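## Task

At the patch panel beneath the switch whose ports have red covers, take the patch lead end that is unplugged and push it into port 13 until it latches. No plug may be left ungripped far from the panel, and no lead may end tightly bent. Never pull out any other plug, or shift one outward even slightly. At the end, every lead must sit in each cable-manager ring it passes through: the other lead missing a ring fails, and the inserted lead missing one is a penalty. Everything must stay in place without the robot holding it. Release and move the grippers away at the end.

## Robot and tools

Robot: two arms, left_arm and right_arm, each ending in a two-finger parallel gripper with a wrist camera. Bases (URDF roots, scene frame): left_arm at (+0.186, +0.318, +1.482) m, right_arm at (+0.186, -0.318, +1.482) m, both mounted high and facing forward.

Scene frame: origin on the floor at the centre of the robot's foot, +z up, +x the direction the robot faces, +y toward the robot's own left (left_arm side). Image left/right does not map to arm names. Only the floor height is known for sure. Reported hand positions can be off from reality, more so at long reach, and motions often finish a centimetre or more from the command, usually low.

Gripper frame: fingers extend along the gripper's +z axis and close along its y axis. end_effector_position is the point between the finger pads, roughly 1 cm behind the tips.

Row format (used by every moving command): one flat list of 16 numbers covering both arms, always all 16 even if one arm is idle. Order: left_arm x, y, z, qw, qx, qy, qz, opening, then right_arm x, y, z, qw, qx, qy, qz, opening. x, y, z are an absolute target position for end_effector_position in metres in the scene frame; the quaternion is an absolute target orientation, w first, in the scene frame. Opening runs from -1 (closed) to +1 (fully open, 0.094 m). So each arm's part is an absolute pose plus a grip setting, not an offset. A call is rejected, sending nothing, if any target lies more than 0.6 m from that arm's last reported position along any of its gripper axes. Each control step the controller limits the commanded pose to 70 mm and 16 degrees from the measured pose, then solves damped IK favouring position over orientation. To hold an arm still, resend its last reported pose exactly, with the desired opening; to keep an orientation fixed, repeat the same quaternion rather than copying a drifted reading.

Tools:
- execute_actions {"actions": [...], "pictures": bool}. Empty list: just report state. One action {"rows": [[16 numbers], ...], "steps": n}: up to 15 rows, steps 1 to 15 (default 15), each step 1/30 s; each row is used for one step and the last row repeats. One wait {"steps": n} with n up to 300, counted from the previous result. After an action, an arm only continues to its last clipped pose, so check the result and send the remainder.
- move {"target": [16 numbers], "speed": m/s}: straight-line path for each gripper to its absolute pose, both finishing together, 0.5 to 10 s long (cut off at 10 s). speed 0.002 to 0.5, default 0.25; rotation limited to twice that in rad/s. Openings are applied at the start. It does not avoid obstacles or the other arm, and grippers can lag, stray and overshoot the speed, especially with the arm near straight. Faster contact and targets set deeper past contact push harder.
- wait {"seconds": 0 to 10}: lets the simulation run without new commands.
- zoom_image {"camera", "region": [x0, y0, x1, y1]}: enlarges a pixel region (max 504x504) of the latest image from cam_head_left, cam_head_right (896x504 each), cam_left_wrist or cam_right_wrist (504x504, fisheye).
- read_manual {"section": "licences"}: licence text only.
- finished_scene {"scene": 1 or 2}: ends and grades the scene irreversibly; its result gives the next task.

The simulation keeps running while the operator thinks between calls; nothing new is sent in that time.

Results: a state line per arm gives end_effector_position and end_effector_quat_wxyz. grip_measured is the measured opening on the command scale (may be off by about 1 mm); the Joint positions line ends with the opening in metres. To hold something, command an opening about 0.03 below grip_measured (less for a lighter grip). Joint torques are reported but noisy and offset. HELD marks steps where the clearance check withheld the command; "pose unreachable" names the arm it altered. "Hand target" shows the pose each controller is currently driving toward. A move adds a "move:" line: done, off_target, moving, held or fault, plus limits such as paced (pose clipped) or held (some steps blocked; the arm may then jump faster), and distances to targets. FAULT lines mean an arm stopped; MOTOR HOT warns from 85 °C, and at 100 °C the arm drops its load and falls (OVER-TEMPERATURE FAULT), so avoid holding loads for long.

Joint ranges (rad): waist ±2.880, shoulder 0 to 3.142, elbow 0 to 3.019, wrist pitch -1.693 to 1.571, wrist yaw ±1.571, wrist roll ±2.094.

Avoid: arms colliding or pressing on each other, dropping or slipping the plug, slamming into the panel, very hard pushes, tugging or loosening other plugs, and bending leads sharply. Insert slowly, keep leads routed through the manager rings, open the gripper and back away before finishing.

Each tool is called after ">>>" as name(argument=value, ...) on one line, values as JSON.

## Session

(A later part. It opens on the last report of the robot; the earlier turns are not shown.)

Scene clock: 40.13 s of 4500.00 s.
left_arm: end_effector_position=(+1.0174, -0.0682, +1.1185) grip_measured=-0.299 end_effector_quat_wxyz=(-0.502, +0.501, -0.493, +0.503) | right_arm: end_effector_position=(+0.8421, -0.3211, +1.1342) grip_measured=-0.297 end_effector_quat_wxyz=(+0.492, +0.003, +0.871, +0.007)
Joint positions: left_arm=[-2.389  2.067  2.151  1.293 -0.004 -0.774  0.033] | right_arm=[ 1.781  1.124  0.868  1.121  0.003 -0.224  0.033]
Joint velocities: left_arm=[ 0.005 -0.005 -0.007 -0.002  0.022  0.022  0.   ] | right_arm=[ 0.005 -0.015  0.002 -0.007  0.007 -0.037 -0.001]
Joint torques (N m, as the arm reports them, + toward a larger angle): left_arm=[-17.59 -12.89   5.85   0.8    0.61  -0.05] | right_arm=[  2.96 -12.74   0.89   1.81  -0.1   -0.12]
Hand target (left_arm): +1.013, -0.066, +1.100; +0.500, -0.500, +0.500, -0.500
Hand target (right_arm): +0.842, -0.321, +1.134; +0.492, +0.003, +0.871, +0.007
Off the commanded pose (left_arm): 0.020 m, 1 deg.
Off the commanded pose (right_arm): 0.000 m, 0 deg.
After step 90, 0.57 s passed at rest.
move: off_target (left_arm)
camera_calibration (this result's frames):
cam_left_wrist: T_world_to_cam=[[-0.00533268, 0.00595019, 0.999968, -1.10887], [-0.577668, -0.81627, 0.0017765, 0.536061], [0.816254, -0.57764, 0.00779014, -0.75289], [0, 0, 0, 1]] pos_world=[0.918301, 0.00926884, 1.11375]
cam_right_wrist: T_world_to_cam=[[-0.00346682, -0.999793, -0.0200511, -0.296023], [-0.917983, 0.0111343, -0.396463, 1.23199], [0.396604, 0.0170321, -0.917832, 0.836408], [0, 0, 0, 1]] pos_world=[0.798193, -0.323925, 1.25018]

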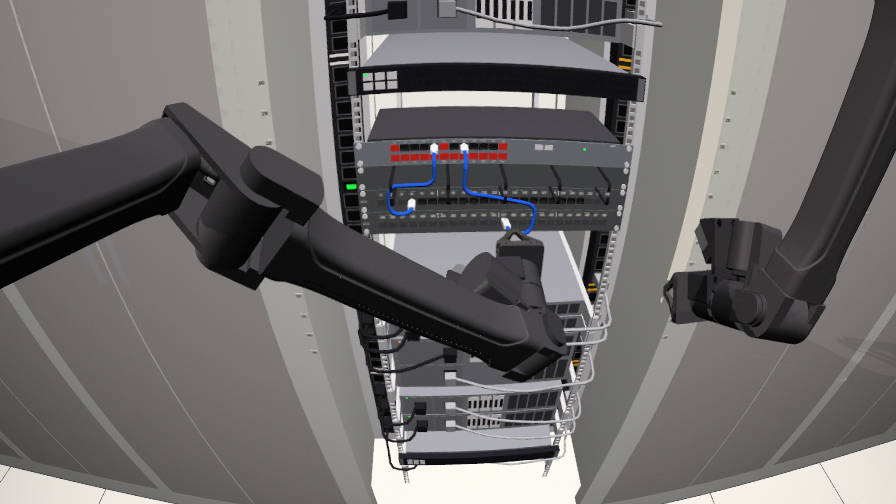

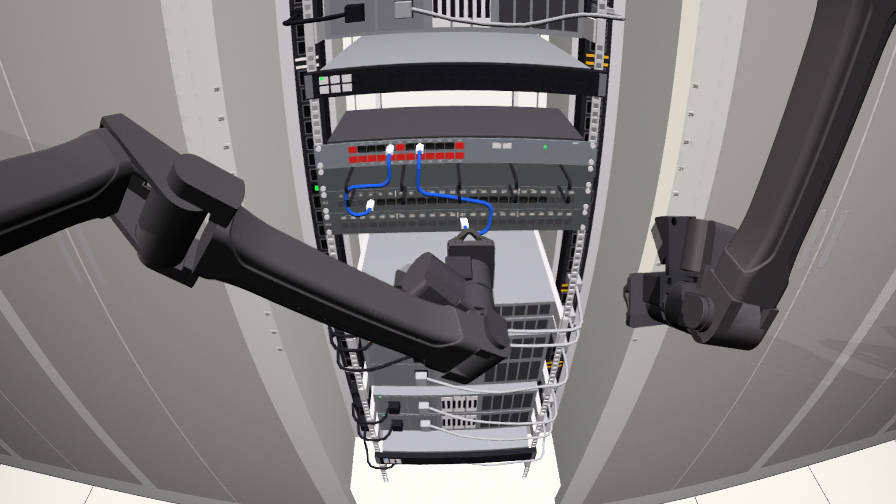

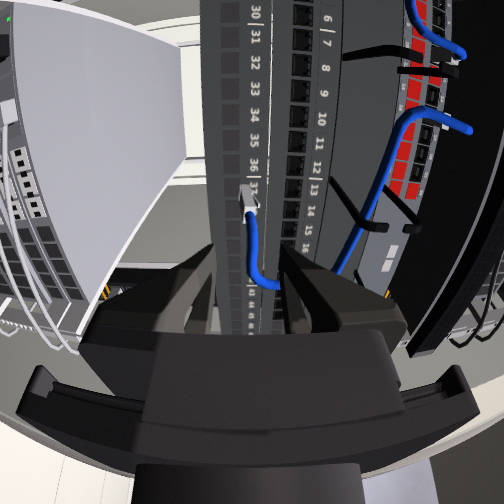

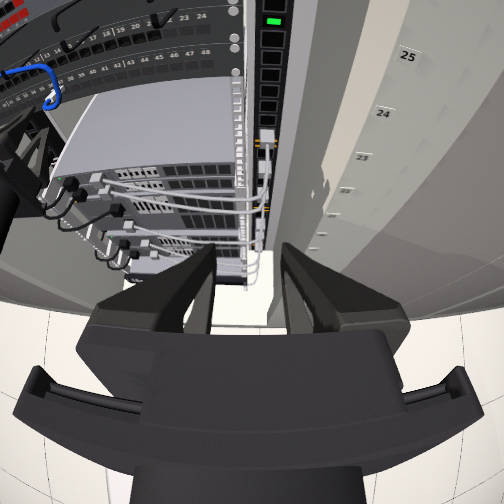

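>>> execute_actions(actions=[{"rows":[[1.017,-0.066,1.100,0.5,-0.5,0.5,-0.5,-0.3, 0.8421,-0.3211,1.1342,0.492,0.003,0.871,0.007,-0.3],[1.021,-0.0655,1.100,0.5,-0.5,0.5,-0.5,-0.3, 0.8421,-0.3211,1.1342,0.492,0.003,0.871,0.007,-0.3],[1.025,-0.065,1.100,0.5,-0.5,0.5,-0.5,-0.3, 0.8421,-0.3211,1.1342,0.492,0.003,0.871,0.007,-0.3],[1.029,-0.064,1.101,0.5,-0.5,0.5,-0.5,-0.3, 0.8421,-0.3211,1.1342,0.492,0.003,0.871,0.007,-0.3],[1.033,-0.0635,1.101,0.5,-0.5,0.5,-0.5,-0.3, 0.8421,-0.3211,1.1342,0.492,0.003,0.871,0.007,-0.3],[1.037,-0.063,1.101,0.5,-0.5,0.5,-0.5,-0.3, 0.8421,-0.3211,1.1342,0.492,0.003,0.871,0.007,-0.3],[1.040,-0.062,1.101,0.5,-0.5,0.5,-0.5,-0.3, 0.8421,-0.3211,1.1342,0.492,0.003,0.871,0.007,-0.3]]}], pictures=false)

>>> wait(seconds=0.5)

>>> zoom_image(camera="cam_left_wrist", region=[170, 150, 350, 330])

>>> zoom_image(camera="cam_head_right", region=[420, 175, 520, 265])

Scene clock: 42.70 s of 4500.00 s.
left_arm: end_effector_position=(+1.0476, -0.0605, +1.1263) grip_measured=-0.299 end_effector_quat_wxyz=(-0.506, +0.502, -0.488, +0.504) | right_arm: end_effector_position=(+0.8421, -0.3211, +1.1342) grip_measured=-0.297 end_effector_quat_wxyz=(+0.492, +0.003, +0.871, +0.007)
Joint positions: left_arm=[-2.389  2.075  2.248  1.216 -0.003 -0.776  0.033] | right_arm=[ 1.781  1.124  0.868  1.121  0.003 -0.224  0.033]
Joint velocities: left_arm=[-0.005 -0.015 -0.002 -0.017  0.007 -0.139 -0.001] | right_arm=[-0.005 -0.005 -0.007 -0.002 -0.066  0.022  0.001]
Joint torques (N m, as the arm reports them, + toward a larger angle): left_arm=[-17.25 -13.51   5.78   0.74   0.64  -0.06] | right_arm=[  2.67 -12.99   0.85   1.85  -0.11  -0.12]
Hand target (left_arm): +1.039, -0.061, +1.102; +0.500, -0.500, +0.500, -0.500
Hand target (right_arm): +0.842, -0.321, +1.134; +0.492, +0.003, +0.871, +0.007
Off the commanded pose (left_arm): 0.026 m, 2 deg.
Off the commanded pose (right_arm): 0.000 m, 0 deg.
Steps of this call (steps 1 to 62: nothing new was sent; steps 63 to 77: all 15 steps of this action). Readings (end_effector_position):
63: left_arm (+1.0188, -0.0675, +1.1192) | right_arm (+0.8421, -0.3211, +1.1342)
64: left_arm (+1.0196, -0.0679, +1.1189) | right_arm (+0.8421, -0.3211, +1.1342)
66: left_arm (+1.0234, -0.0685, +1.1183) | right_arm (+0.8421, -0.3211, +1.1342)
70: left_arm (+1.0367, -0.0667, +1.1203) | right_arm (+0.8421, -0.3211, +1.1342)
77: the state above

Scene clock: 43.20 s of 4500.00 s.
left_arm: end_effector_position=(+1.0472, -0.0612, +1.1256) grip_measured=-0.299 end_effector_quat_wxyz=(-0.505, +0.502, -0.489, +0.504) | right_arm: end_effector_position=(+0.8421, -0.3211, +1.1342) grip_measured=-0.297 end_effector_quat_wxyz=(+0.492, +0.003, +0.871, +0.007)
Joint positions: left_arm=[-2.389  2.076  2.248  1.214 -0.003 -0.777  0.033] | right_arm=[ 1.781  1.124  0.868  1.121  0.003 -0.224  0.033]
Joint velocities: left_arm=[-0.005  0.005 -0.007 -0.002 -0.022  0.007 -0.001] | right_arm=[-0.005 -0.005 -0.002  0.002 -0.007 -0.022  0.   ]
Joint torques (N m, as the arm reports them, + toward a larger angle): left_arm=[-17.34 -13.37   5.72   0.79   0.64  -0.05] | right_arm=[  2.98 -13.12   0.86   1.77  -0.09  -0.14]
Hand target (left_arm): +1.039, -0.061, +1.102; +0.500, -0.500, +0.500, -0.500
Hand target (right_arm): +0.842, -0.321, +1.134; +0.492, +0.003, +0.871, +0.007
Off the commanded pose (left_arm): 0.026 m, 1 deg.
Off the commanded pose (right_arm): 0.000 m, 0 deg.
Steps of this call (steps 1 to 15: nothing new was sent). Readings (end_effector_position):
1: left_arm (+1.0474, -0.0608, +1.1260) | right_arm (+0.8421, -0.3211, +1.1342)
2: left_arm (+1.0472, -0.0611, +1.1257) | right_arm (+0.8421, -0.3211, +1.1342)
4: left_arm (+1.0472, -0.0612, +1.1256) | right_arm (+0.8421, -0.3211, +1.1342)
8: left_arm (+1.0472, -0.0612, +1.1256) | right_arm (+0.8421, -0.3211, +1.1342)
15: the state above
camera_calibration (this result's frames):
cam_left_wrist: T_world_to_cam=[[-0.0120231, 0.00899932, 0.999887, -1.10855], [-0.572521, -0.81989, 0.000495056, 0.554811], [0.819802, -0.57245, 0.0150099, -0.784742], [0, 0, 0, 1]] pos_world=[0.947646, 0.0156349, 1.11992]
cam_right_wrist: T_world_to_cam=[[-0.00346682, -0.999793, -0.0200511, -0.296023], [-0.917983, 0.0111343, -0.396463, 1.23199], [0.396604, 0.0170321, -0.917832, 0.836408], [0, 0, 0, 1]] pos_world=[0.798193, -0.323925, 1.25018]

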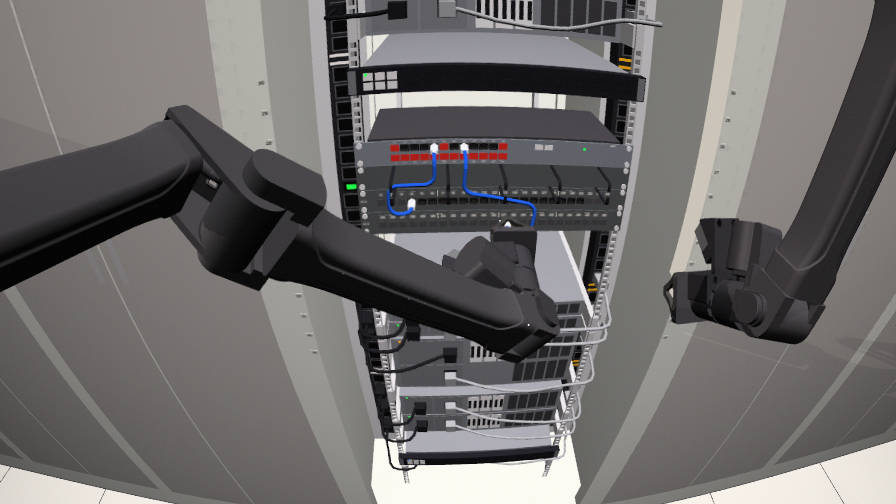

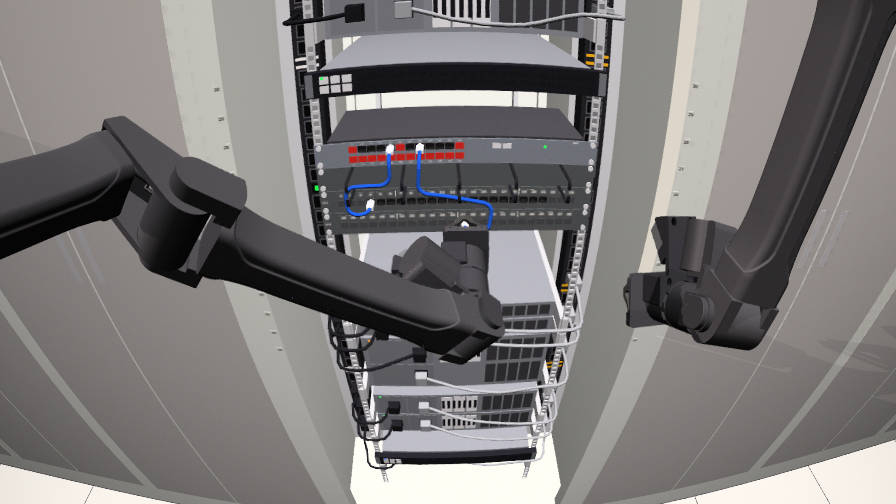

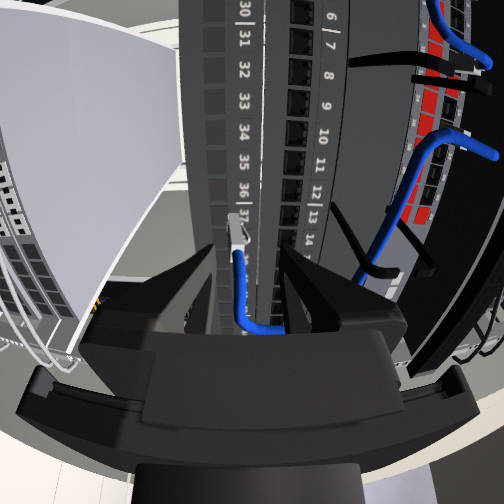

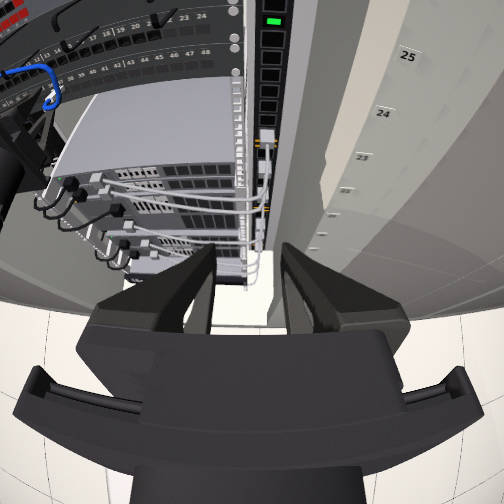

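Region (170, 150, 350, 330) of cam_left_wrist's 504x504 image, scaled by 2.800, with more detail than that image has.

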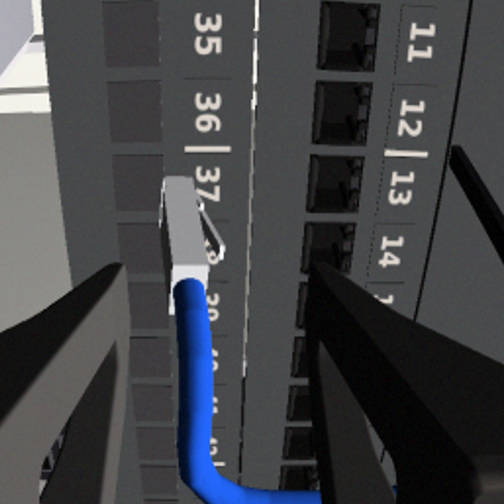

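Region (420, 175, 520, 265) of cam_head_right's 896x504 image, scaled by 5.040, with more detail than that image has; it fills the top 454 rows of this view, and the rest is white.

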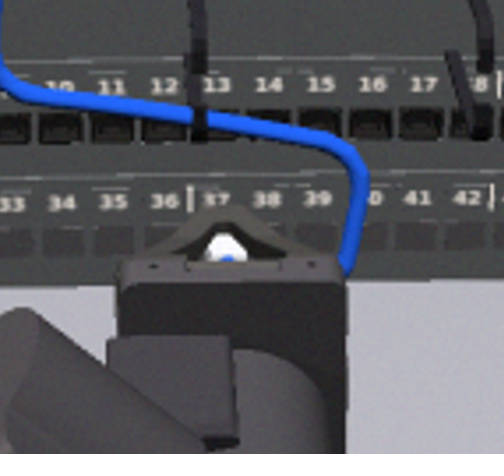

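>>> execute_actions(actions=[{"rows":[[1.042,-0.062,1.100,0.5,-0.5,0.5,-0.5,-0.35, 0.8421,-0.3211,1.1342,0.492,0.003,0.871,0.007,-0.3],[1.044,-0.062,1.099,0.5,-0.5,0.5,-0.5,-0.4, 0.8421,-0.3211,1.1342,0.492,0.003,0.871,0.007,-0.3],[1.046,-0.0615,1.098,0.5,-0.5,0.5,-0.5,-0.4, 0.8421,-0.3211,1.1342,0.492,0.003,0.871,0.007,-0.3],[1.048,-0.061,1.0975,0.5,-0.5,0.5,-0.5,-0.4, 0.8421,-0.3211,1.1342,0.492,0.003,0.871,0.007,-0.3],[1.051,-0.061,1.097,0.5,-0.5,0.5,-0.5,-0.4, 0.8421,-0.3211,1.1342,0.492,0.003,0.871,0.007,-0.3]]}], pictures=false)

>>> wait(seconds=0.5)

>>> zoom_image(camera="cam_left_wrist", region=[170, 150, 350, 330])

Scene clock: 45.57 s of 4500.00 s.
left_arm: end_effector_position=(+1.0584, -0.0606, +1.1221) grip_measured=-0.398 end_effector_quat_wxyz=(-0.504, +0.502, -0.490, +0.504) | right_arm: end_effector_position=(+0.8421, -0.3211, +1.1342) grip_measured=-0.297 end_effector_quat_wxyz=(+0.492, +0.003, +0.871, +0.007)
Joint positions: left_arm=[-2.384  2.099  2.314  1.168 -0.003 -0.781  0.028] | right_arm=[ 1.781  1.124  0.868  1.121  0.003 -0.224  0.033]
Joint velocities: left_arm=[-0.005 -0.005  0.007 -0.012  0.022  0.051  0.001] | right_arm=[-0.005  0.015  0.007 -0.002 -0.051 -0.007  0.   ]
Joint torques (N m, as the arm reports them, + toward a larger angle): left_arm=[-16.85 -13.35   6.81   0.74   0.64  -0.07] | right_arm=[  2.98 -12.99   0.82   1.82  -0.1   -0.14]
Hand target (left_arm): +1.050, -0.060, +1.098; +0.500, -0.500, +0.500, -0.500
Hand target (right_arm): +0.842, -0.321, +1.134; +0.492, +0.003, +0.871, +0.007
Off the commanded pose (left_arm): 0.026 m, 1 deg.
Off the commanded pose (right_arm): 0.000 m, 0 deg.
Steps of this call (steps 1 to 56: nothing new was sent; steps 57 to 71: all 15 steps of this action). Readings (end_effector_position):
57: left_arm (+1.0474, -0.0614, +1.1254) | right_arm (+0.8421, -0.3211, +1.1342)
58: left_arm (+1.0481, -0.0618, +1.1250) | right_arm (+0.8421, -0.3211, +1.1342)
60: left_arm (+1.0504, -0.0626, +1.1240) | right_arm (+0.8421, -0.3211, +1.1342)
64: left_arm (+1.0555, -0.0626, +1.1220) | right_arm (+0.8421, -0.3211, +1.1342)
71: the state above

Scene clock: 46.07 s of 4500.00 s.
left_arm: end_effector_position=(+1.0574, -0.0617, +1.1210) grip_measured=-0.398 end_effector_quat_wxyz=(-0.503, +0.502, -0.491, +0.504) | right_arm: end_effector_position=(+0.8421, -0.3211, +1.1342) grip_measured=-0.297 end_effector_quat_wxyz=(+0.492, +0.003, +0.871, +0.007)
Joint positions: left_arm=[-2.384  2.101  2.314  1.168 -0.003 -0.782  0.028] | right_arm=[ 1.781  1.124  0.868  1.121  0.003 -0.224  0.033]
Joint velocities: left_arm=[-0.015 -0.015 -0.007 -0.002 -0.022 -0.11  -0.   ] | right_arm=[ 0.005 -0.005 -0.002 -0.027 -0.051 -0.007 -0.   ]
Joint torques (N m, as the arm reports them, + toward a larger angle): left_arm=[-17.22 -13.35   6.8    0.82   0.65  -0.04] | right_arm=[  2.91 -12.96   0.82   1.84  -0.1   -0.13]
Hand target (left_arm): +1.050, -0.060, +1.098; +0.500, -0.500, +0.500, -0.500
Hand target (right_arm): +0.842, -0.321, +1.134; +0.492, +0.003, +0.871, +0.007
Off the commanded pose (left_arm): 0.025 m, 1 deg.
Off the commanded pose (right_arm): 0.000 m, 0 deg.
Steps of this call (steps 1 to 15: nothing new was sent). Readings (end_effector_position):
1: left_arm (+1.0584, -0.0606, +1.1221) | right_arm (+0.8421, -0.3211, +1.1342)
2: left_arm (+1.0584, -0.0607, +1.1220) | right_arm (+0.8421, -0.3211, +1.1342)
4: left_arm (+1.0582, -0.0609, +1.1218) | right_arm (+0.8421, -0.3211, +1.1342)
8: left_arm (+1.0578, -0.0613, +1.1214) | right_arm (+0.8421, -0.3211, +1.1342)
15: the state above
camera_calibration (this result's frames):
cam_left_wrist: T_world_to_cam=[[-0.00823549, 0.00946855, 0.999921, -1.10788], [-0.575612, -0.817718, 0.00300239, 0.560832], [0.817682, -0.575542, 0.0121845, -0.788024], [0, 0, 0, 1]] pos_world=[0.958051, 0.0155514, 1.11571]
cam_right_wrist: T_world_to_cam=[[-0.00346682, -0.999793, -0.0200511, -0.296023], [-0.917983, 0.0111343, -0.396463, 1.23199], [0.396604, 0.0170321, -0.917832, 0.836408], [0, 0, 0, 1]] pos_world=[0.798193, -0.323925, 1.25018]

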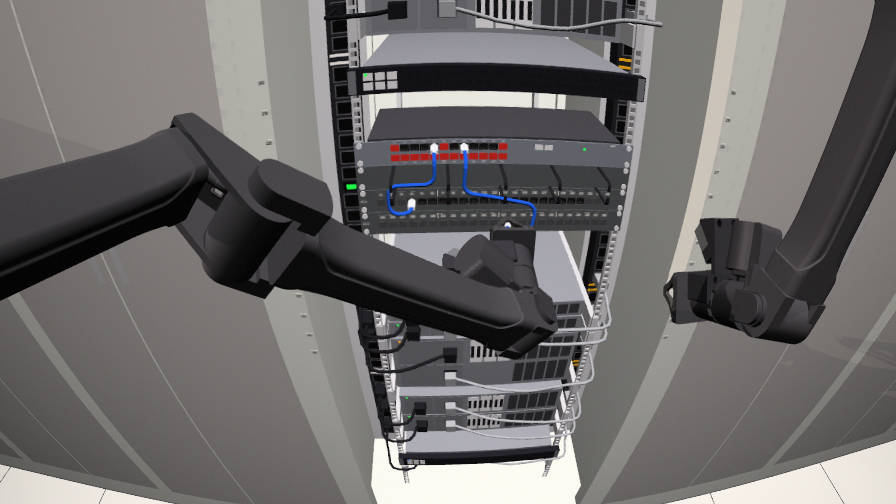

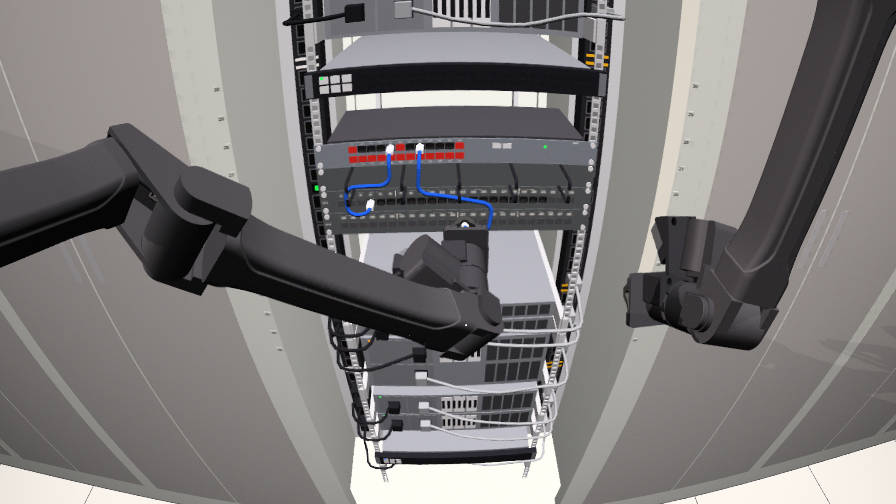

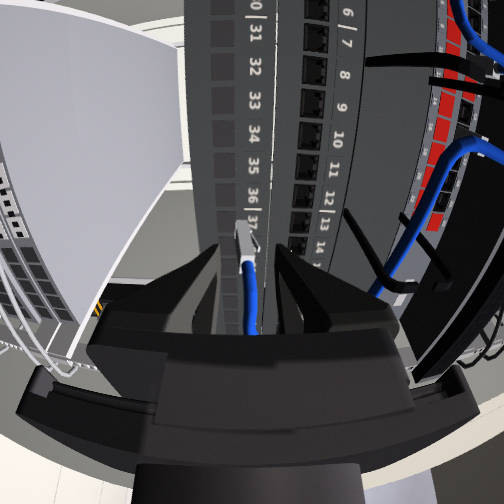

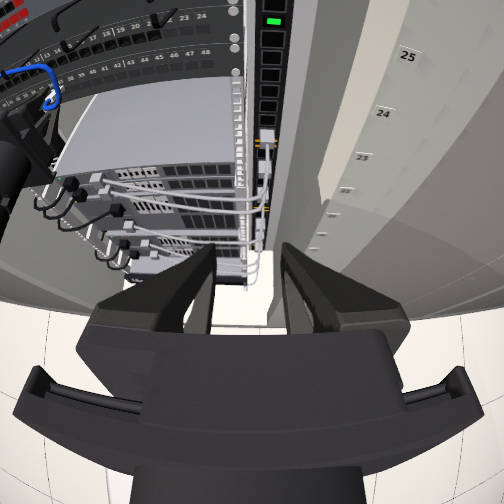

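Region (170, 150, 350, 330) of cam_left_wrist's 504x504 image, scaled by 2.800, with more detail than that image has.

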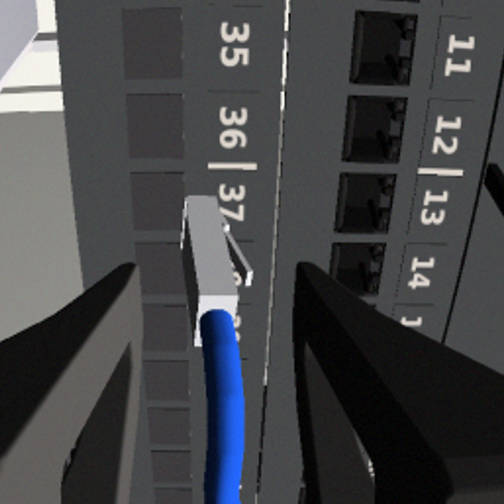

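>>> execute_actions(actions=[{"rows":[[1.051,-0.061,1.097,0.5,-0.5,0.5,-0.5,-0.5, 0.8421,-0.3211,1.1342,0.492,0.003,0.871,0.007,-0.3],[1.051,-0.061,1.097,0.5,-0.5,0.5,-0.5,-0.6, 0.8421,-0.3211,1.1342,0.492,0.003,0.871,0.007,-0.3],[1.051,-0.061,1.097,0.5,-0.5,0.5,-0.5,-0.67, 0.8421,-0.3211,1.1342,0.492,0.003,0.871,0.007,-0.3],[1.051,-0.061,1.097,0.5,-0.5,0.5,-0.5,-0.73, 0.8421,-0.3211,1.1342,0.492,0.003,0.871,0.007,-0.3],[1.051,-0.061,1.097,0.5,-0.5,0.5,-0.5,-0.77, 0.8421,-0.3211,1.1342,0.492,0.003,0.871,0.007,-0.3],[1.051,-0.061,1.097,0.5,-0.5,0.5,-0.5,-0.8, 0.8421,-0.3211,1.1342,0.492,0.003,0.871,0.007,-0.3],[1.051,-0.061,1.097,0.5,-0.5,0.5,-0.5,-0.82, 0.8421,-0.3211,1.1342,0.492,0.003,0.871,0.007,-0.3],[1.051,-0.061,1.097,0.5,-0.5,0.5,-0.5,-0.84, 0.8421,-0.3211,1.1342,0.492,0.003,0.871,0.007,-0.3],[1.051,-0.061,1.097,0.5,-0.5,0.5,-0.5,-0.86, 0.8421,-0.3211,1.1342,0.492,0.003,0.871,0.007,-0.3],[1.051,-0.061,1.097,0.5,-0.5,0.5,-0.5,-0.88, 0.8421,-0.3211,1.1342,0.492,0.003,0.871,0.007,-0.3]]}])

>>> zoom_image(camera="cam_left_wrist", region=[170, 150, 350, 330])

>>> zoom_image(camera="cam_head_right", region=[430, 185, 500, 245])

Scene clock: 49.33 s of 4500.00 s.
left_arm: end_effector_position=(+1.0564, -0.0630, +1.1198) grip_measured=-0.867 end_effector_quat_wxyz=(-0.502, +0.502, -0.492, +0.504) | right_arm: end_effector_position=(+0.8421, -0.3211, +1.1342) grip_measured=-0.297 end_effector_quat_wxyz=(+0.492, +0.003, +0.871, +0.007)
Joint positions: left_arm=[-2.384  2.102  2.314  1.166 -0.003 -0.782  0.006] | right_arm=[ 1.781  1.124  0.868  1.121  0.003 -0.224  0.033]
Joint velocities: left_arm=[ 0.005 -0.005 -0.007 -0.012  0.022  0.037 -0.   ] | right_arm=[-0.005 -0.024  0.007 -0.027 -0.037 -0.022 -0.001]
Joint torques (N m, as the arm reports them, + toward a larger angle): left_arm=[-17.24 -13.22   7.19   0.84   0.63  -0.02] | right_arm=[  2.78 -12.77   0.84   1.77  -0.1   -0.14]
Hand target (left_arm): +1.050, -0.060, +1.098; +0.500, -0.500, +0.500, -0.500
Hand target (right_arm): +0.842, -0.321, +1.134; +0.492, +0.003, +0.871, +0.007
Off the commanded pose (left_arm): 0.023 m, 1 deg.
Off the commanded pose (right_arm): 0.000 m, 0 deg.
Steps of this call (steps 1 to 83: nothing new was sent; steps 84 to 98: all 15 steps of this action). Readings (end_effector_position):
84: left_arm (+1.0572, -0.0619, +1.1208) | right_arm (+0.8421, -0.3211, +1.1342)
85: left_arm (+1.0572, -0.0619, +1.1208) | right_arm (+0.8421, -0.3211, +1.1342)
87: left_arm (+1.0572, -0.0619, +1.1208) | right_arm (+0.8421, -0.3211, +1.1342)
91: left_arm (+1.0568, -0.0623, +1.1204) | right_arm (+0.8421, -0.3211, +1.1342)
98: the state above
camera_calibration (this result's frames):
cam_left_wrist: T_world_to_cam=[[-0.00582849, 0.00984825, 0.999935, -1.10917], [-0.577623, -0.81629, 0.00467267, 0.559555], [0.816283, -0.577558, 0.0104463, -0.784626], [0, 0, 0, 1]] pos_world=[0.957224, 0.0145163, 1.11468]
cam_right_wrist: T_world_to_cam=[[-0.00346682, -0.999793, -0.0200511, -0.296023], [-0.917983, 0.0111343, -0.396463, 1.23199], [0.396604, 0.0170321, -0.917832, 0.836408], [0, 0, 0, 1]] pos_world=[0.798193, -0.323925, 1.25018]

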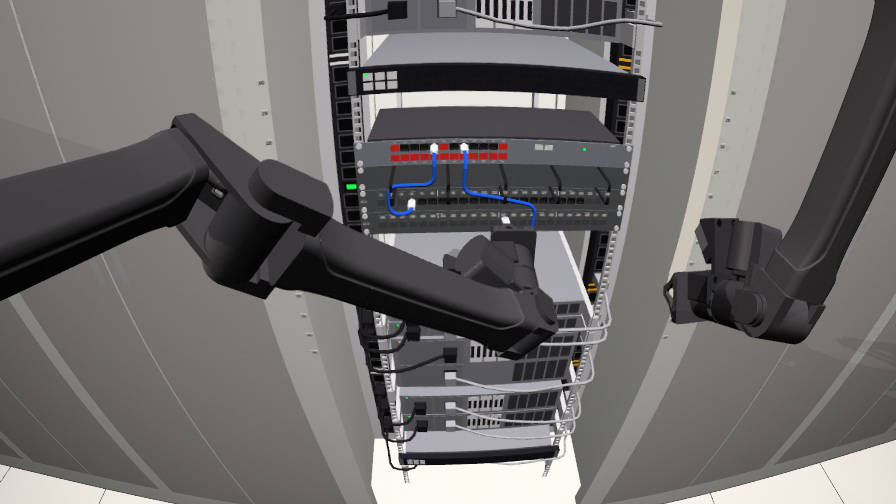

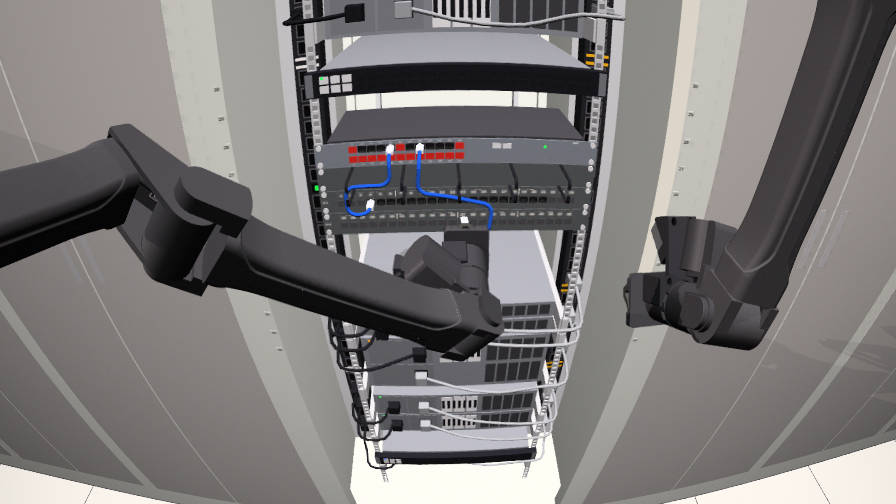

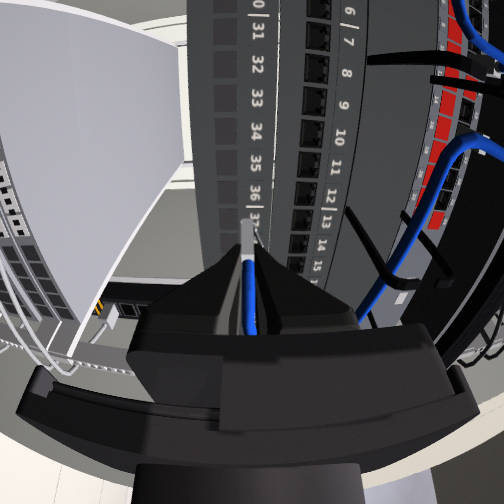

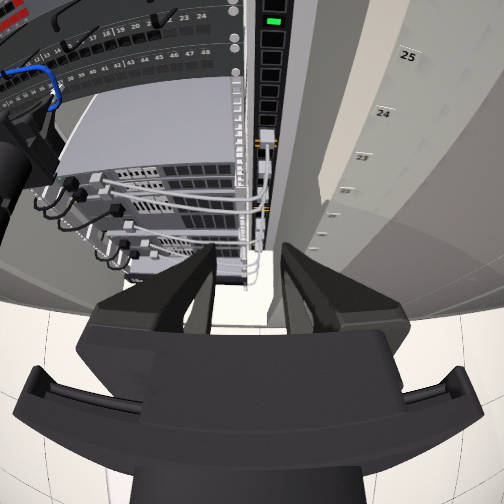

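Region (170, 150, 350, 330) of cam_left_wrist's 504x504 image, scaled by 2.800, with more detail than that image has.

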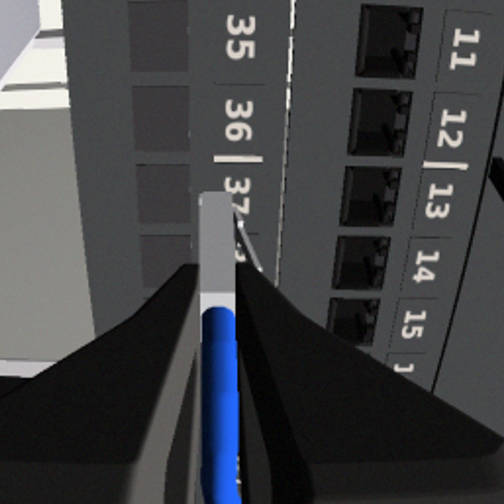

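Region (430, 185, 500, 245) of cam_head_right's 896x504 image, scaled by 7.200, with more detail than that image has; it fills the top 432 rows of this view, and the rest is white.

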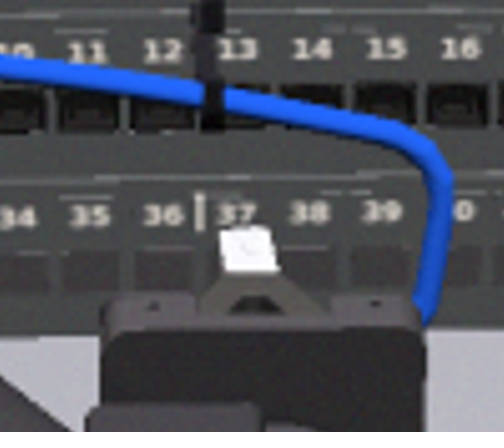

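>>> move(target=[1.050,-0.061,1.155,0.5,-0.5,0.5,-0.5,-0.9, 0.8421,-0.3211,1.1342,0.492,0.003,0.871,0.007,-0.3], speed=0.03)

>>> zoom_image(camera="cam_left_wrist", region=[170, 150, 350, 330])

Scene clock: 52.87 s of 4500.00 s.
left_arm: end_effector_position=(+1.0458, -0.0665, +1.1412) grip_measured=-0.877 end_effector_quat_wxyz=(-0.491, +0.500, -0.508, +0.501) | right_arm: end_effector_position=(+0.8421, -0.3211, +1.1342) grip_measured=-0.297 end_effector_quat_wxyz=(+0.492, +0.003, +0.871, +0.007)
Joint positions: left_arm=[-2.413  2.01   2.148  1.201 -0.011 -0.742  0.006] | right_arm=[ 1.781  1.124  0.868  1.121  0.003 -0.224  0.033]
Joint velocities: left_arm=[ 0.005 -0.015  0.002 -0.027 -0.037  0.007  0.001] | right_arm=[ 0.005 -0.005 -0.002  0.012 -0.007  0.037  0.001]
Joint torques (N m, as the arm reports them, + toward a larger angle): left_arm=[-20.15 -16.54   2.9    2.23   0.4    0.14] | right_arm=[  2.82 -12.8    0.85   1.84  -0.09  -0.12]
Hand target (left_arm): +1.050, -0.062, +1.154; +0.500, -0.500, +0.500, -0.500
Hand target (right_arm): +0.842, -0.321, +1.134; +0.492, +0.003, +0.871, +0.007
Off the commanded pose (left_arm): 0.015 m, 1 deg.
Off the commanded pose (right_arm): 0.000 m, 0 deg.
move: off_target (left_arm)
camera_calibration (this result's frames):
cam_left_wrist: T_world_to_cam=[[0.0224633, -0.00280117, 0.999744, -1.16081], [-0.598491, -0.801051, 0.0112031, 0.565838], [0.800815, -0.598589, -0.0196708, -0.729169], [0, 0, 0, 1]] pos_world=[0.948654, 0.0135409, 1.13983]
cam_right_wrist: T_world_to_cam=[[-0.00346682, -0.999793, -0.0200511, -0.296023], [-0.917983, 0.0111343, -0.396463, 1.23199], [0.396604, 0.0170321, -0.917832, 0.836408], [0, 0, 0, 1]] pos_world=[0.798193, -0.323925, 1.25018]

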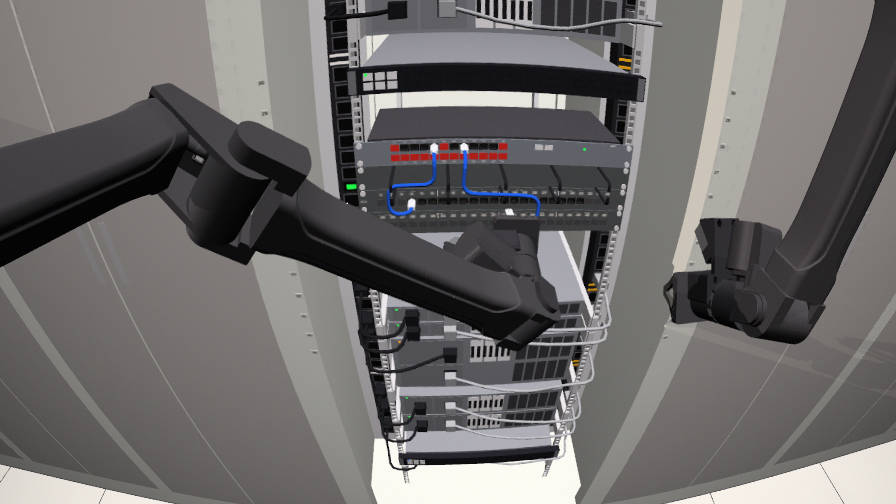

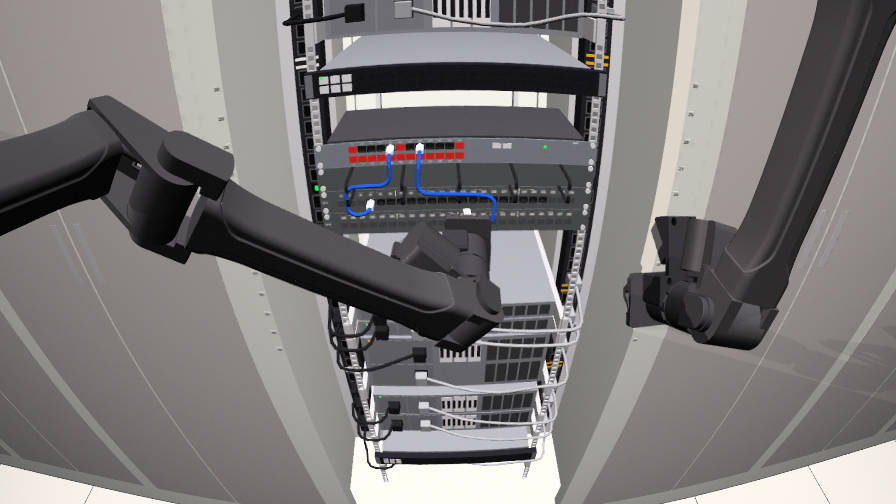

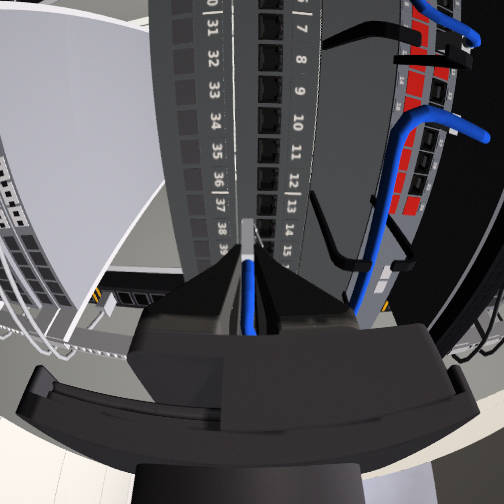

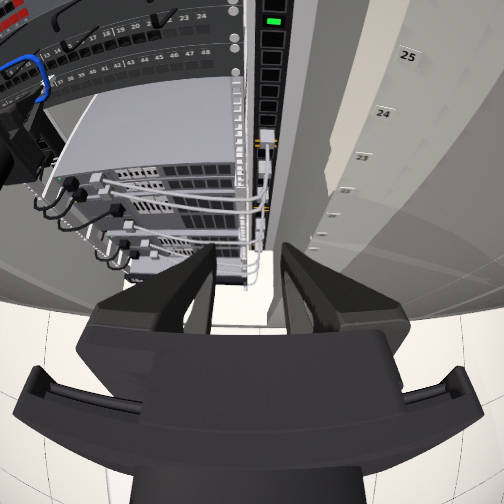

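Region (170, 150, 350, 330) of cam_left_wrist's 504x504 image, scaled by 2.800, with more detail than that image has.

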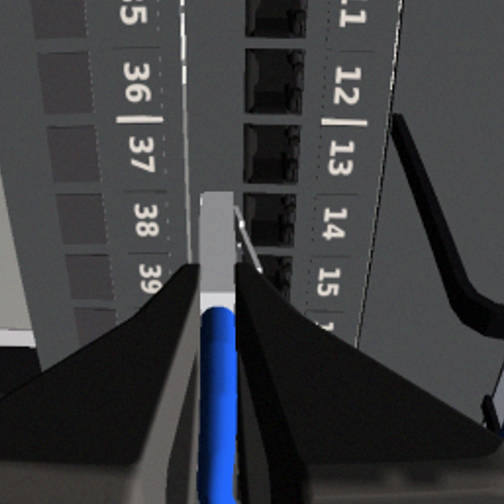

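>>> execute_actions(actions=[{"rows":[[1.050,-0.063,1.154,0.5,-0.5,0.5,-0.5,-0.9, 0.8421,-0.3211,1.1342,0.492,0.003,0.871,0.007,-0.3],[1.051,-0.065,1.153,0.5,-0.5,0.5,-0.5,-0.9, 0.8421,-0.3211,1.1342,0.492,0.003,0.871,0.007,-0.3],[1.051,-0.067,1.152,0.5,-0.5,0.5,-0.5,-0.9, 0.8421,-0.3211,1.1342,0.492,0.003,0.871,0.007,-0.3],[1.052,-0.069,1.151,0.5,-0.5,0.5,-0.5,-0.9, 0.8421,-0.3211,1.1342,0.492,0.003,0.871,0.007,-0.3],[1.052,-0.071,1.15,0.5,-0.5,0.5,-0.5,-0.9, 0.8421,-0.3211,1.1342,0.492,0.003,0.871,0.007,-0.3],[1.052,-0.073,1.148,0.5,-0.5,0.5,-0.5,-0.9, 0.8421,-0.3211,1.1342,0.492,0.003,0.871,0.007,-0.3]]}], pictures=false)

>>> execute_actions(actions=[{"rows":[[1.052,-0.073,1.148,0.5,-0.5,0.5,-0.5,-0.9, 0.8421,-0.3211,1.1342,0.492,0.003,0.871,0.007,-0.3]]}], pictures=false)

Scene clock: 56.60 s of 4500.00 s.
left_arm: end_effector_position=(+1.0560, -0.0606, +1.1495) grip_measured=-0.877 end_effector_quat_wxyz=(-0.502, +0.500, -0.498, +0.500) | right_arm: end_effector_position=(+0.8421, -0.3211, +1.1342) grip_measured=-0.297 end_effector_quat_wxyz=(+0.492, +0.003, +0.871, +0.007)
Joint positions: left_arm=[-2.416  2.014  2.182  1.201 -0.011 -0.737  0.006] | right_arm=[ 1.781  1.124  0.868  1.121  0.003 -0.224  0.033]
Joint velocities: left_arm=[-0.015  0.005 -0.002  0.007 -0.007  0.066 -0.001] | right_arm=[-0.005 -0.005  0.002 -0.022  0.007  0.022  0.   ]
Joint torques (N m, as the arm reports them, + toward a larger angle): left_arm=[-20.69 -13.95   6.07   1.14   0.43   0.14] | right_arm=[  2.82 -12.89   0.83   1.8   -0.13  -0.14]
Hand target (left_arm): +1.052, -0.072, +1.148; +0.500, -0.500, +0.500, -0.500
Hand target (right_arm): +0.842, -0.321, +1.134; +0.492, +0.003, +0.871, +0.007
Off the commanded pose (left_arm): 0.013 m, 0 deg.
Off the commanded pose (right_arm): 0.000 m, 0 deg.
Steps of this call (steps 1 to 90: nothing new was sent; then 0.23 s passed at rest; steps 91 to 105: all 15 steps of this action). Readings (end_effector_position):
91: left_arm (+1.0456, -0.0667, +1.1410) | right_arm (+0.8421, -0.3211, +1.1342)
92: left_arm (+1.0456, -0.0667, +1.1410) | right_arm (+0.8421, -0.3211, +1.1342)
94: left_arm (+1.0460, -0.0664, +1.1413) | right_arm (+0.8421, -0.3211, +1.1342)
98: left_arm (+1.0514, -0.0634, +1.1452) | right_arm (+0.8421, -0.3211, +1.1342)
105: the state above

Scene clock: 57.10 s of 4500.00 s.
left_arm: end_effector_position=(+1.0558, -0.0608, +1.1493) grip_measured=-0.877 end_effector_quat_wxyz=(-0.502, +0.500, -0.498, +0.500) | right_arm: end_effector_position=(+0.8421, -0.3211, +1.1342) grip_measured=-0.297 end_effector_quat_wxyz=(+0.492, +0.003, +0.871, +0.007)
Joint positions: left_arm=[-2.416  2.015  2.182  1.201 -0.011 -0.737  0.006] | right_arm=[ 1.781  1.124  0.868  1.121  0.003 -0.224  0.033]
Joint velocities: left_arm=[-0.024 -0.005  0.002  0.007 -0.037 -0.095  0.   ] | right_arm=[-0.005 -0.005 -0.012  0.027 -0.007 -0.022 -0.001]
Joint torques (N m, as the arm reports them, + toward a larger angle): left_arm=[-20.53 -13.96   6.41   1.06   0.4    0.15] | right_arm=[  2.94 -12.86   0.85   1.85  -0.11  -0.13]
Hand target (left_arm): +1.052, -0.073, +1.148; +0.500, -0.500, +0.500, -0.500
Hand target (right_arm): +0.842, -0.321, +1.134; +0.492, +0.003, +0.871, +0.007
Off the commanded pose (left_arm): 0.013 m, 0 deg.
Off the commanded pose (right_arm): 0.000 m, 0 deg.
Steps of this call (steps 1 to 15: all 15 steps of this action). Readings (end_effector_position):
1: left_arm (+1.0558, -0.0608, +1.1493) | right_arm (+0.8421, -0.3211, +1.1342)
2: left_arm (+1.0558, -0.0608, +1.1493) | right_arm (+0.8421, -0.3211, +1.1342)
4: left_arm (+1.0558, -0.0608, +1.1493) | right_arm (+0.8421, -0.3211, +1.1342)
8: left_arm (+1.0558, -0.0608, +1.1493) | right_arm (+0.8421, -0.3211, +1.1342)
15: the state above

>>> execute_actions(actions=[{"rows":[[1.053,-0.0735,1.149,0.5,-0.5,0.5,-0.5,-0.9, 0.8421,-0.3211,1.1342,0.492,0.003,0.871,0.007,-0.3],[1.054,-0.074,1.1495,0.5,-0.5,0.5,-0.5,-0.9, 0.8421,-0.3211,1.1342,0.492,0.003,0.871,0.007,-0.3],[1.056,-0.074,1.150,0.5,-0.5,0.5,-0.5,-0.9, 0.8421,-0.3211,1.1342,0.492,0.003,0.871,0.007,-0.3]]}])

>>> zoom_image(camera="cam_left_wrist", region=[200, 170, 300, 270])

>>> zoom_image(camera="cam_head_right", region=[430, 165, 500, 225])

Scene clock: 60.83 s of 4500.00 s.
left_arm: end_effector_position=(+1.0594, -0.0613, +1.1523) grip_measured=-0.877 end_effector_quat_wxyz=(-0.503, +0.500, -0.497, +0.500) | right_arm: end_effector_position=(+0.8421, -0.3211, +1.1342) grip_measured=-0.297 end_effector_quat_wxyz=(+0.492, +0.003, +0.871, +0.007)
Joint positions: left_arm=[-2.42   2.017  2.197  1.194 -0.012 -0.733  0.006] | right_arm=[ 1.781  1.124  0.868  1.121  0.003 -0.224  0.033]
Joint velocities: left_arm=[-0.005 -0.005 -0.007 -0.007  0.051  0.037 -0.002] | right_arm=[-0.005 -0.005  0.012 -0.007 -0.037  0.022  0.001]
Joint torques (N m, as the arm reports them, + toward a larger angle): left_arm=[-20.46 -13.72   6.56   0.93   0.41   0.15] | right_arm=[  3.03 -12.85   0.82   1.82  -0.11  -0.15]
Hand target (left_arm): +1.056, -0.074, +1.150; +0.500, -0.500, +0.500, -0.500
Hand target (right_arm): +0.842, -0.321, +1.134; +0.492, +0.003, +0.871, +0.007
Off the commanded pose (left_arm): 0.013 m, 1 deg.
Off the commanded pose (right_arm): 0.000 m, 0 deg.
Steps of this call (steps 1 to 90: nothing new was sent; then 0.23 s passed at rest; steps 91 to 105: all 15 steps of this action). Readings (end_effector_position):
91: left_arm (+1.0558, -0.0608, +1.1493) | right_arm (+0.8421, -0.3211, +1.1342)
92: left_arm (+1.0561, -0.0608, +1.1497) | right_arm (+0.8421, -0.3211, +1.1342)
94: left_arm (+1.0569, -0.0611, +1.1497) | right_arm (+0.8421, -0.3211, +1.1342)
98: left_arm (+1.0588, -0.0612, +1.1514) | right_arm (+0.8421, -0.3211, +1.1342)
105: the state above
camera_calibration (this result's frames):
cam_left_wrist: T_world_to_cam=[[-0.00103617, -0.00380443, 0.999992, -1.14772], [-0.578906, -0.815386, -0.00370195, 0.573609], [0.815394, -0.578905, -0.00135752, -0.772029], [0, 0, 0, 1]] pos_world=[0.960384, 0.0164143, 1.14879]
cam_right_wrist: T_world_to_cam=[[-0.00346682, -0.999793, -0.0200511, -0.296023], [-0.917983, 0.0111343, -0.396463, 1.23199], [0.396604, 0.0170321, -0.917832, 0.836408], [0, 0, 0, 1]] pos_world=[0.798193, -0.323925, 1.25018]

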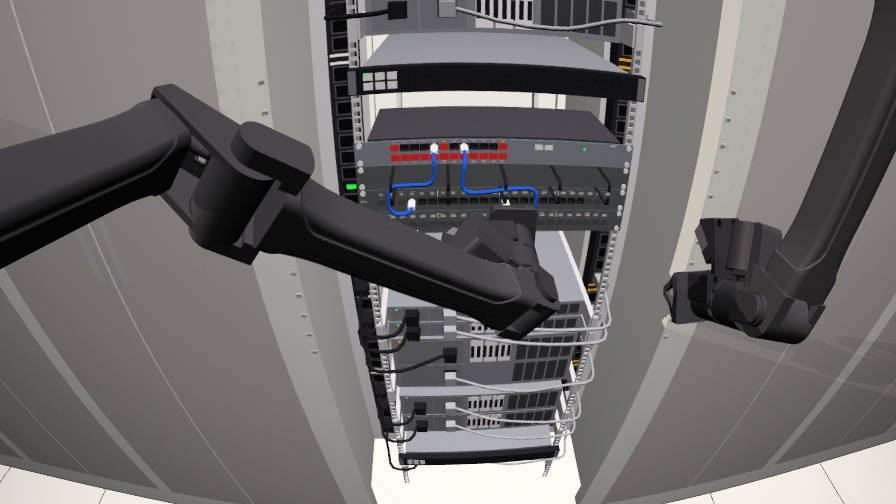

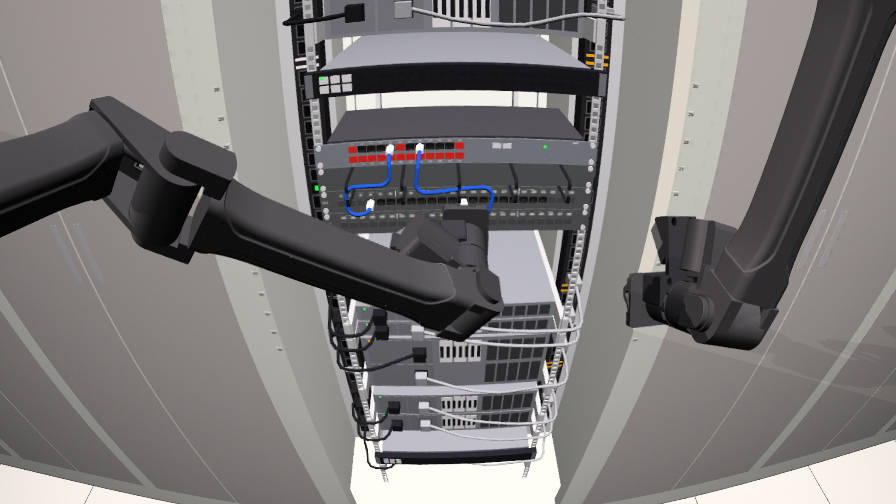

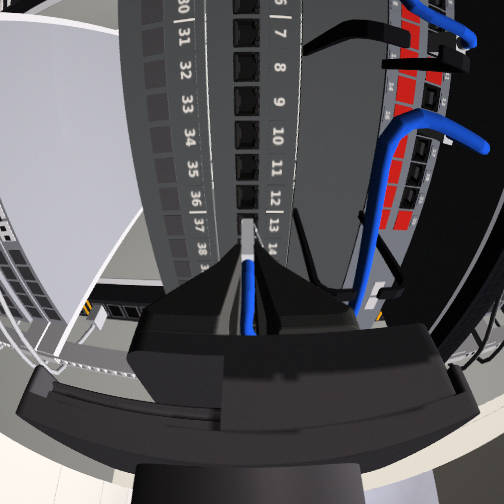

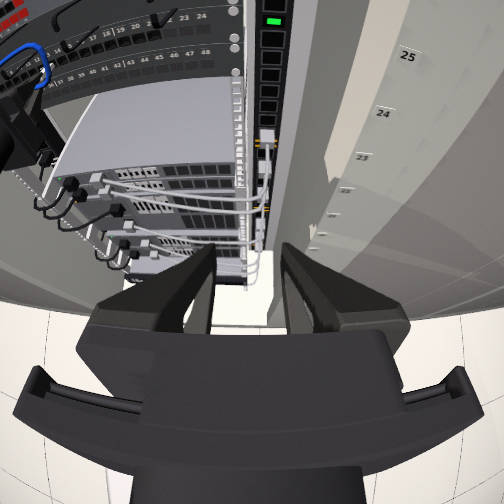

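Region (200, 170, 300, 270) of cam_left_wrist's 504x504 image, scaled by 5.040, with more detail than that image has.

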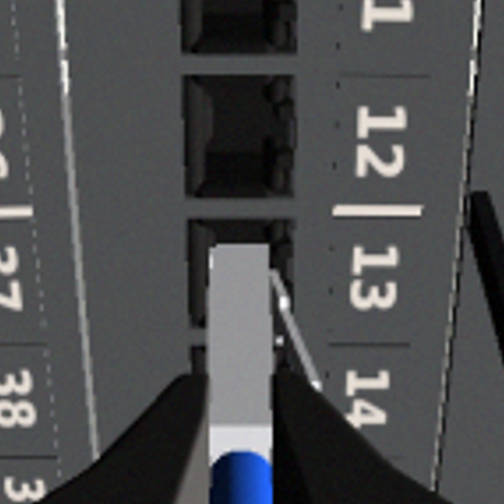

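Region (430, 165, 500, 225) of cam_head_right's 896x504 image, scaled by 7.200, with more detail than that image has; it fills the top 432 rows of this view, and the rest is white.

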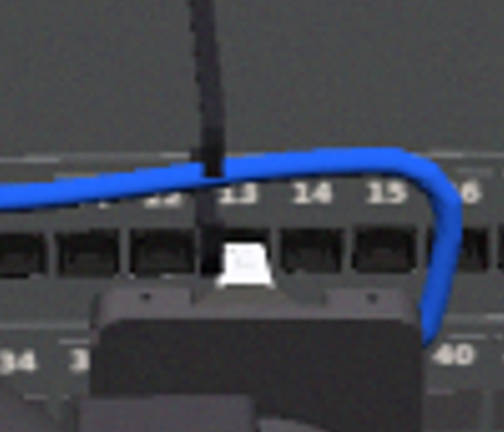

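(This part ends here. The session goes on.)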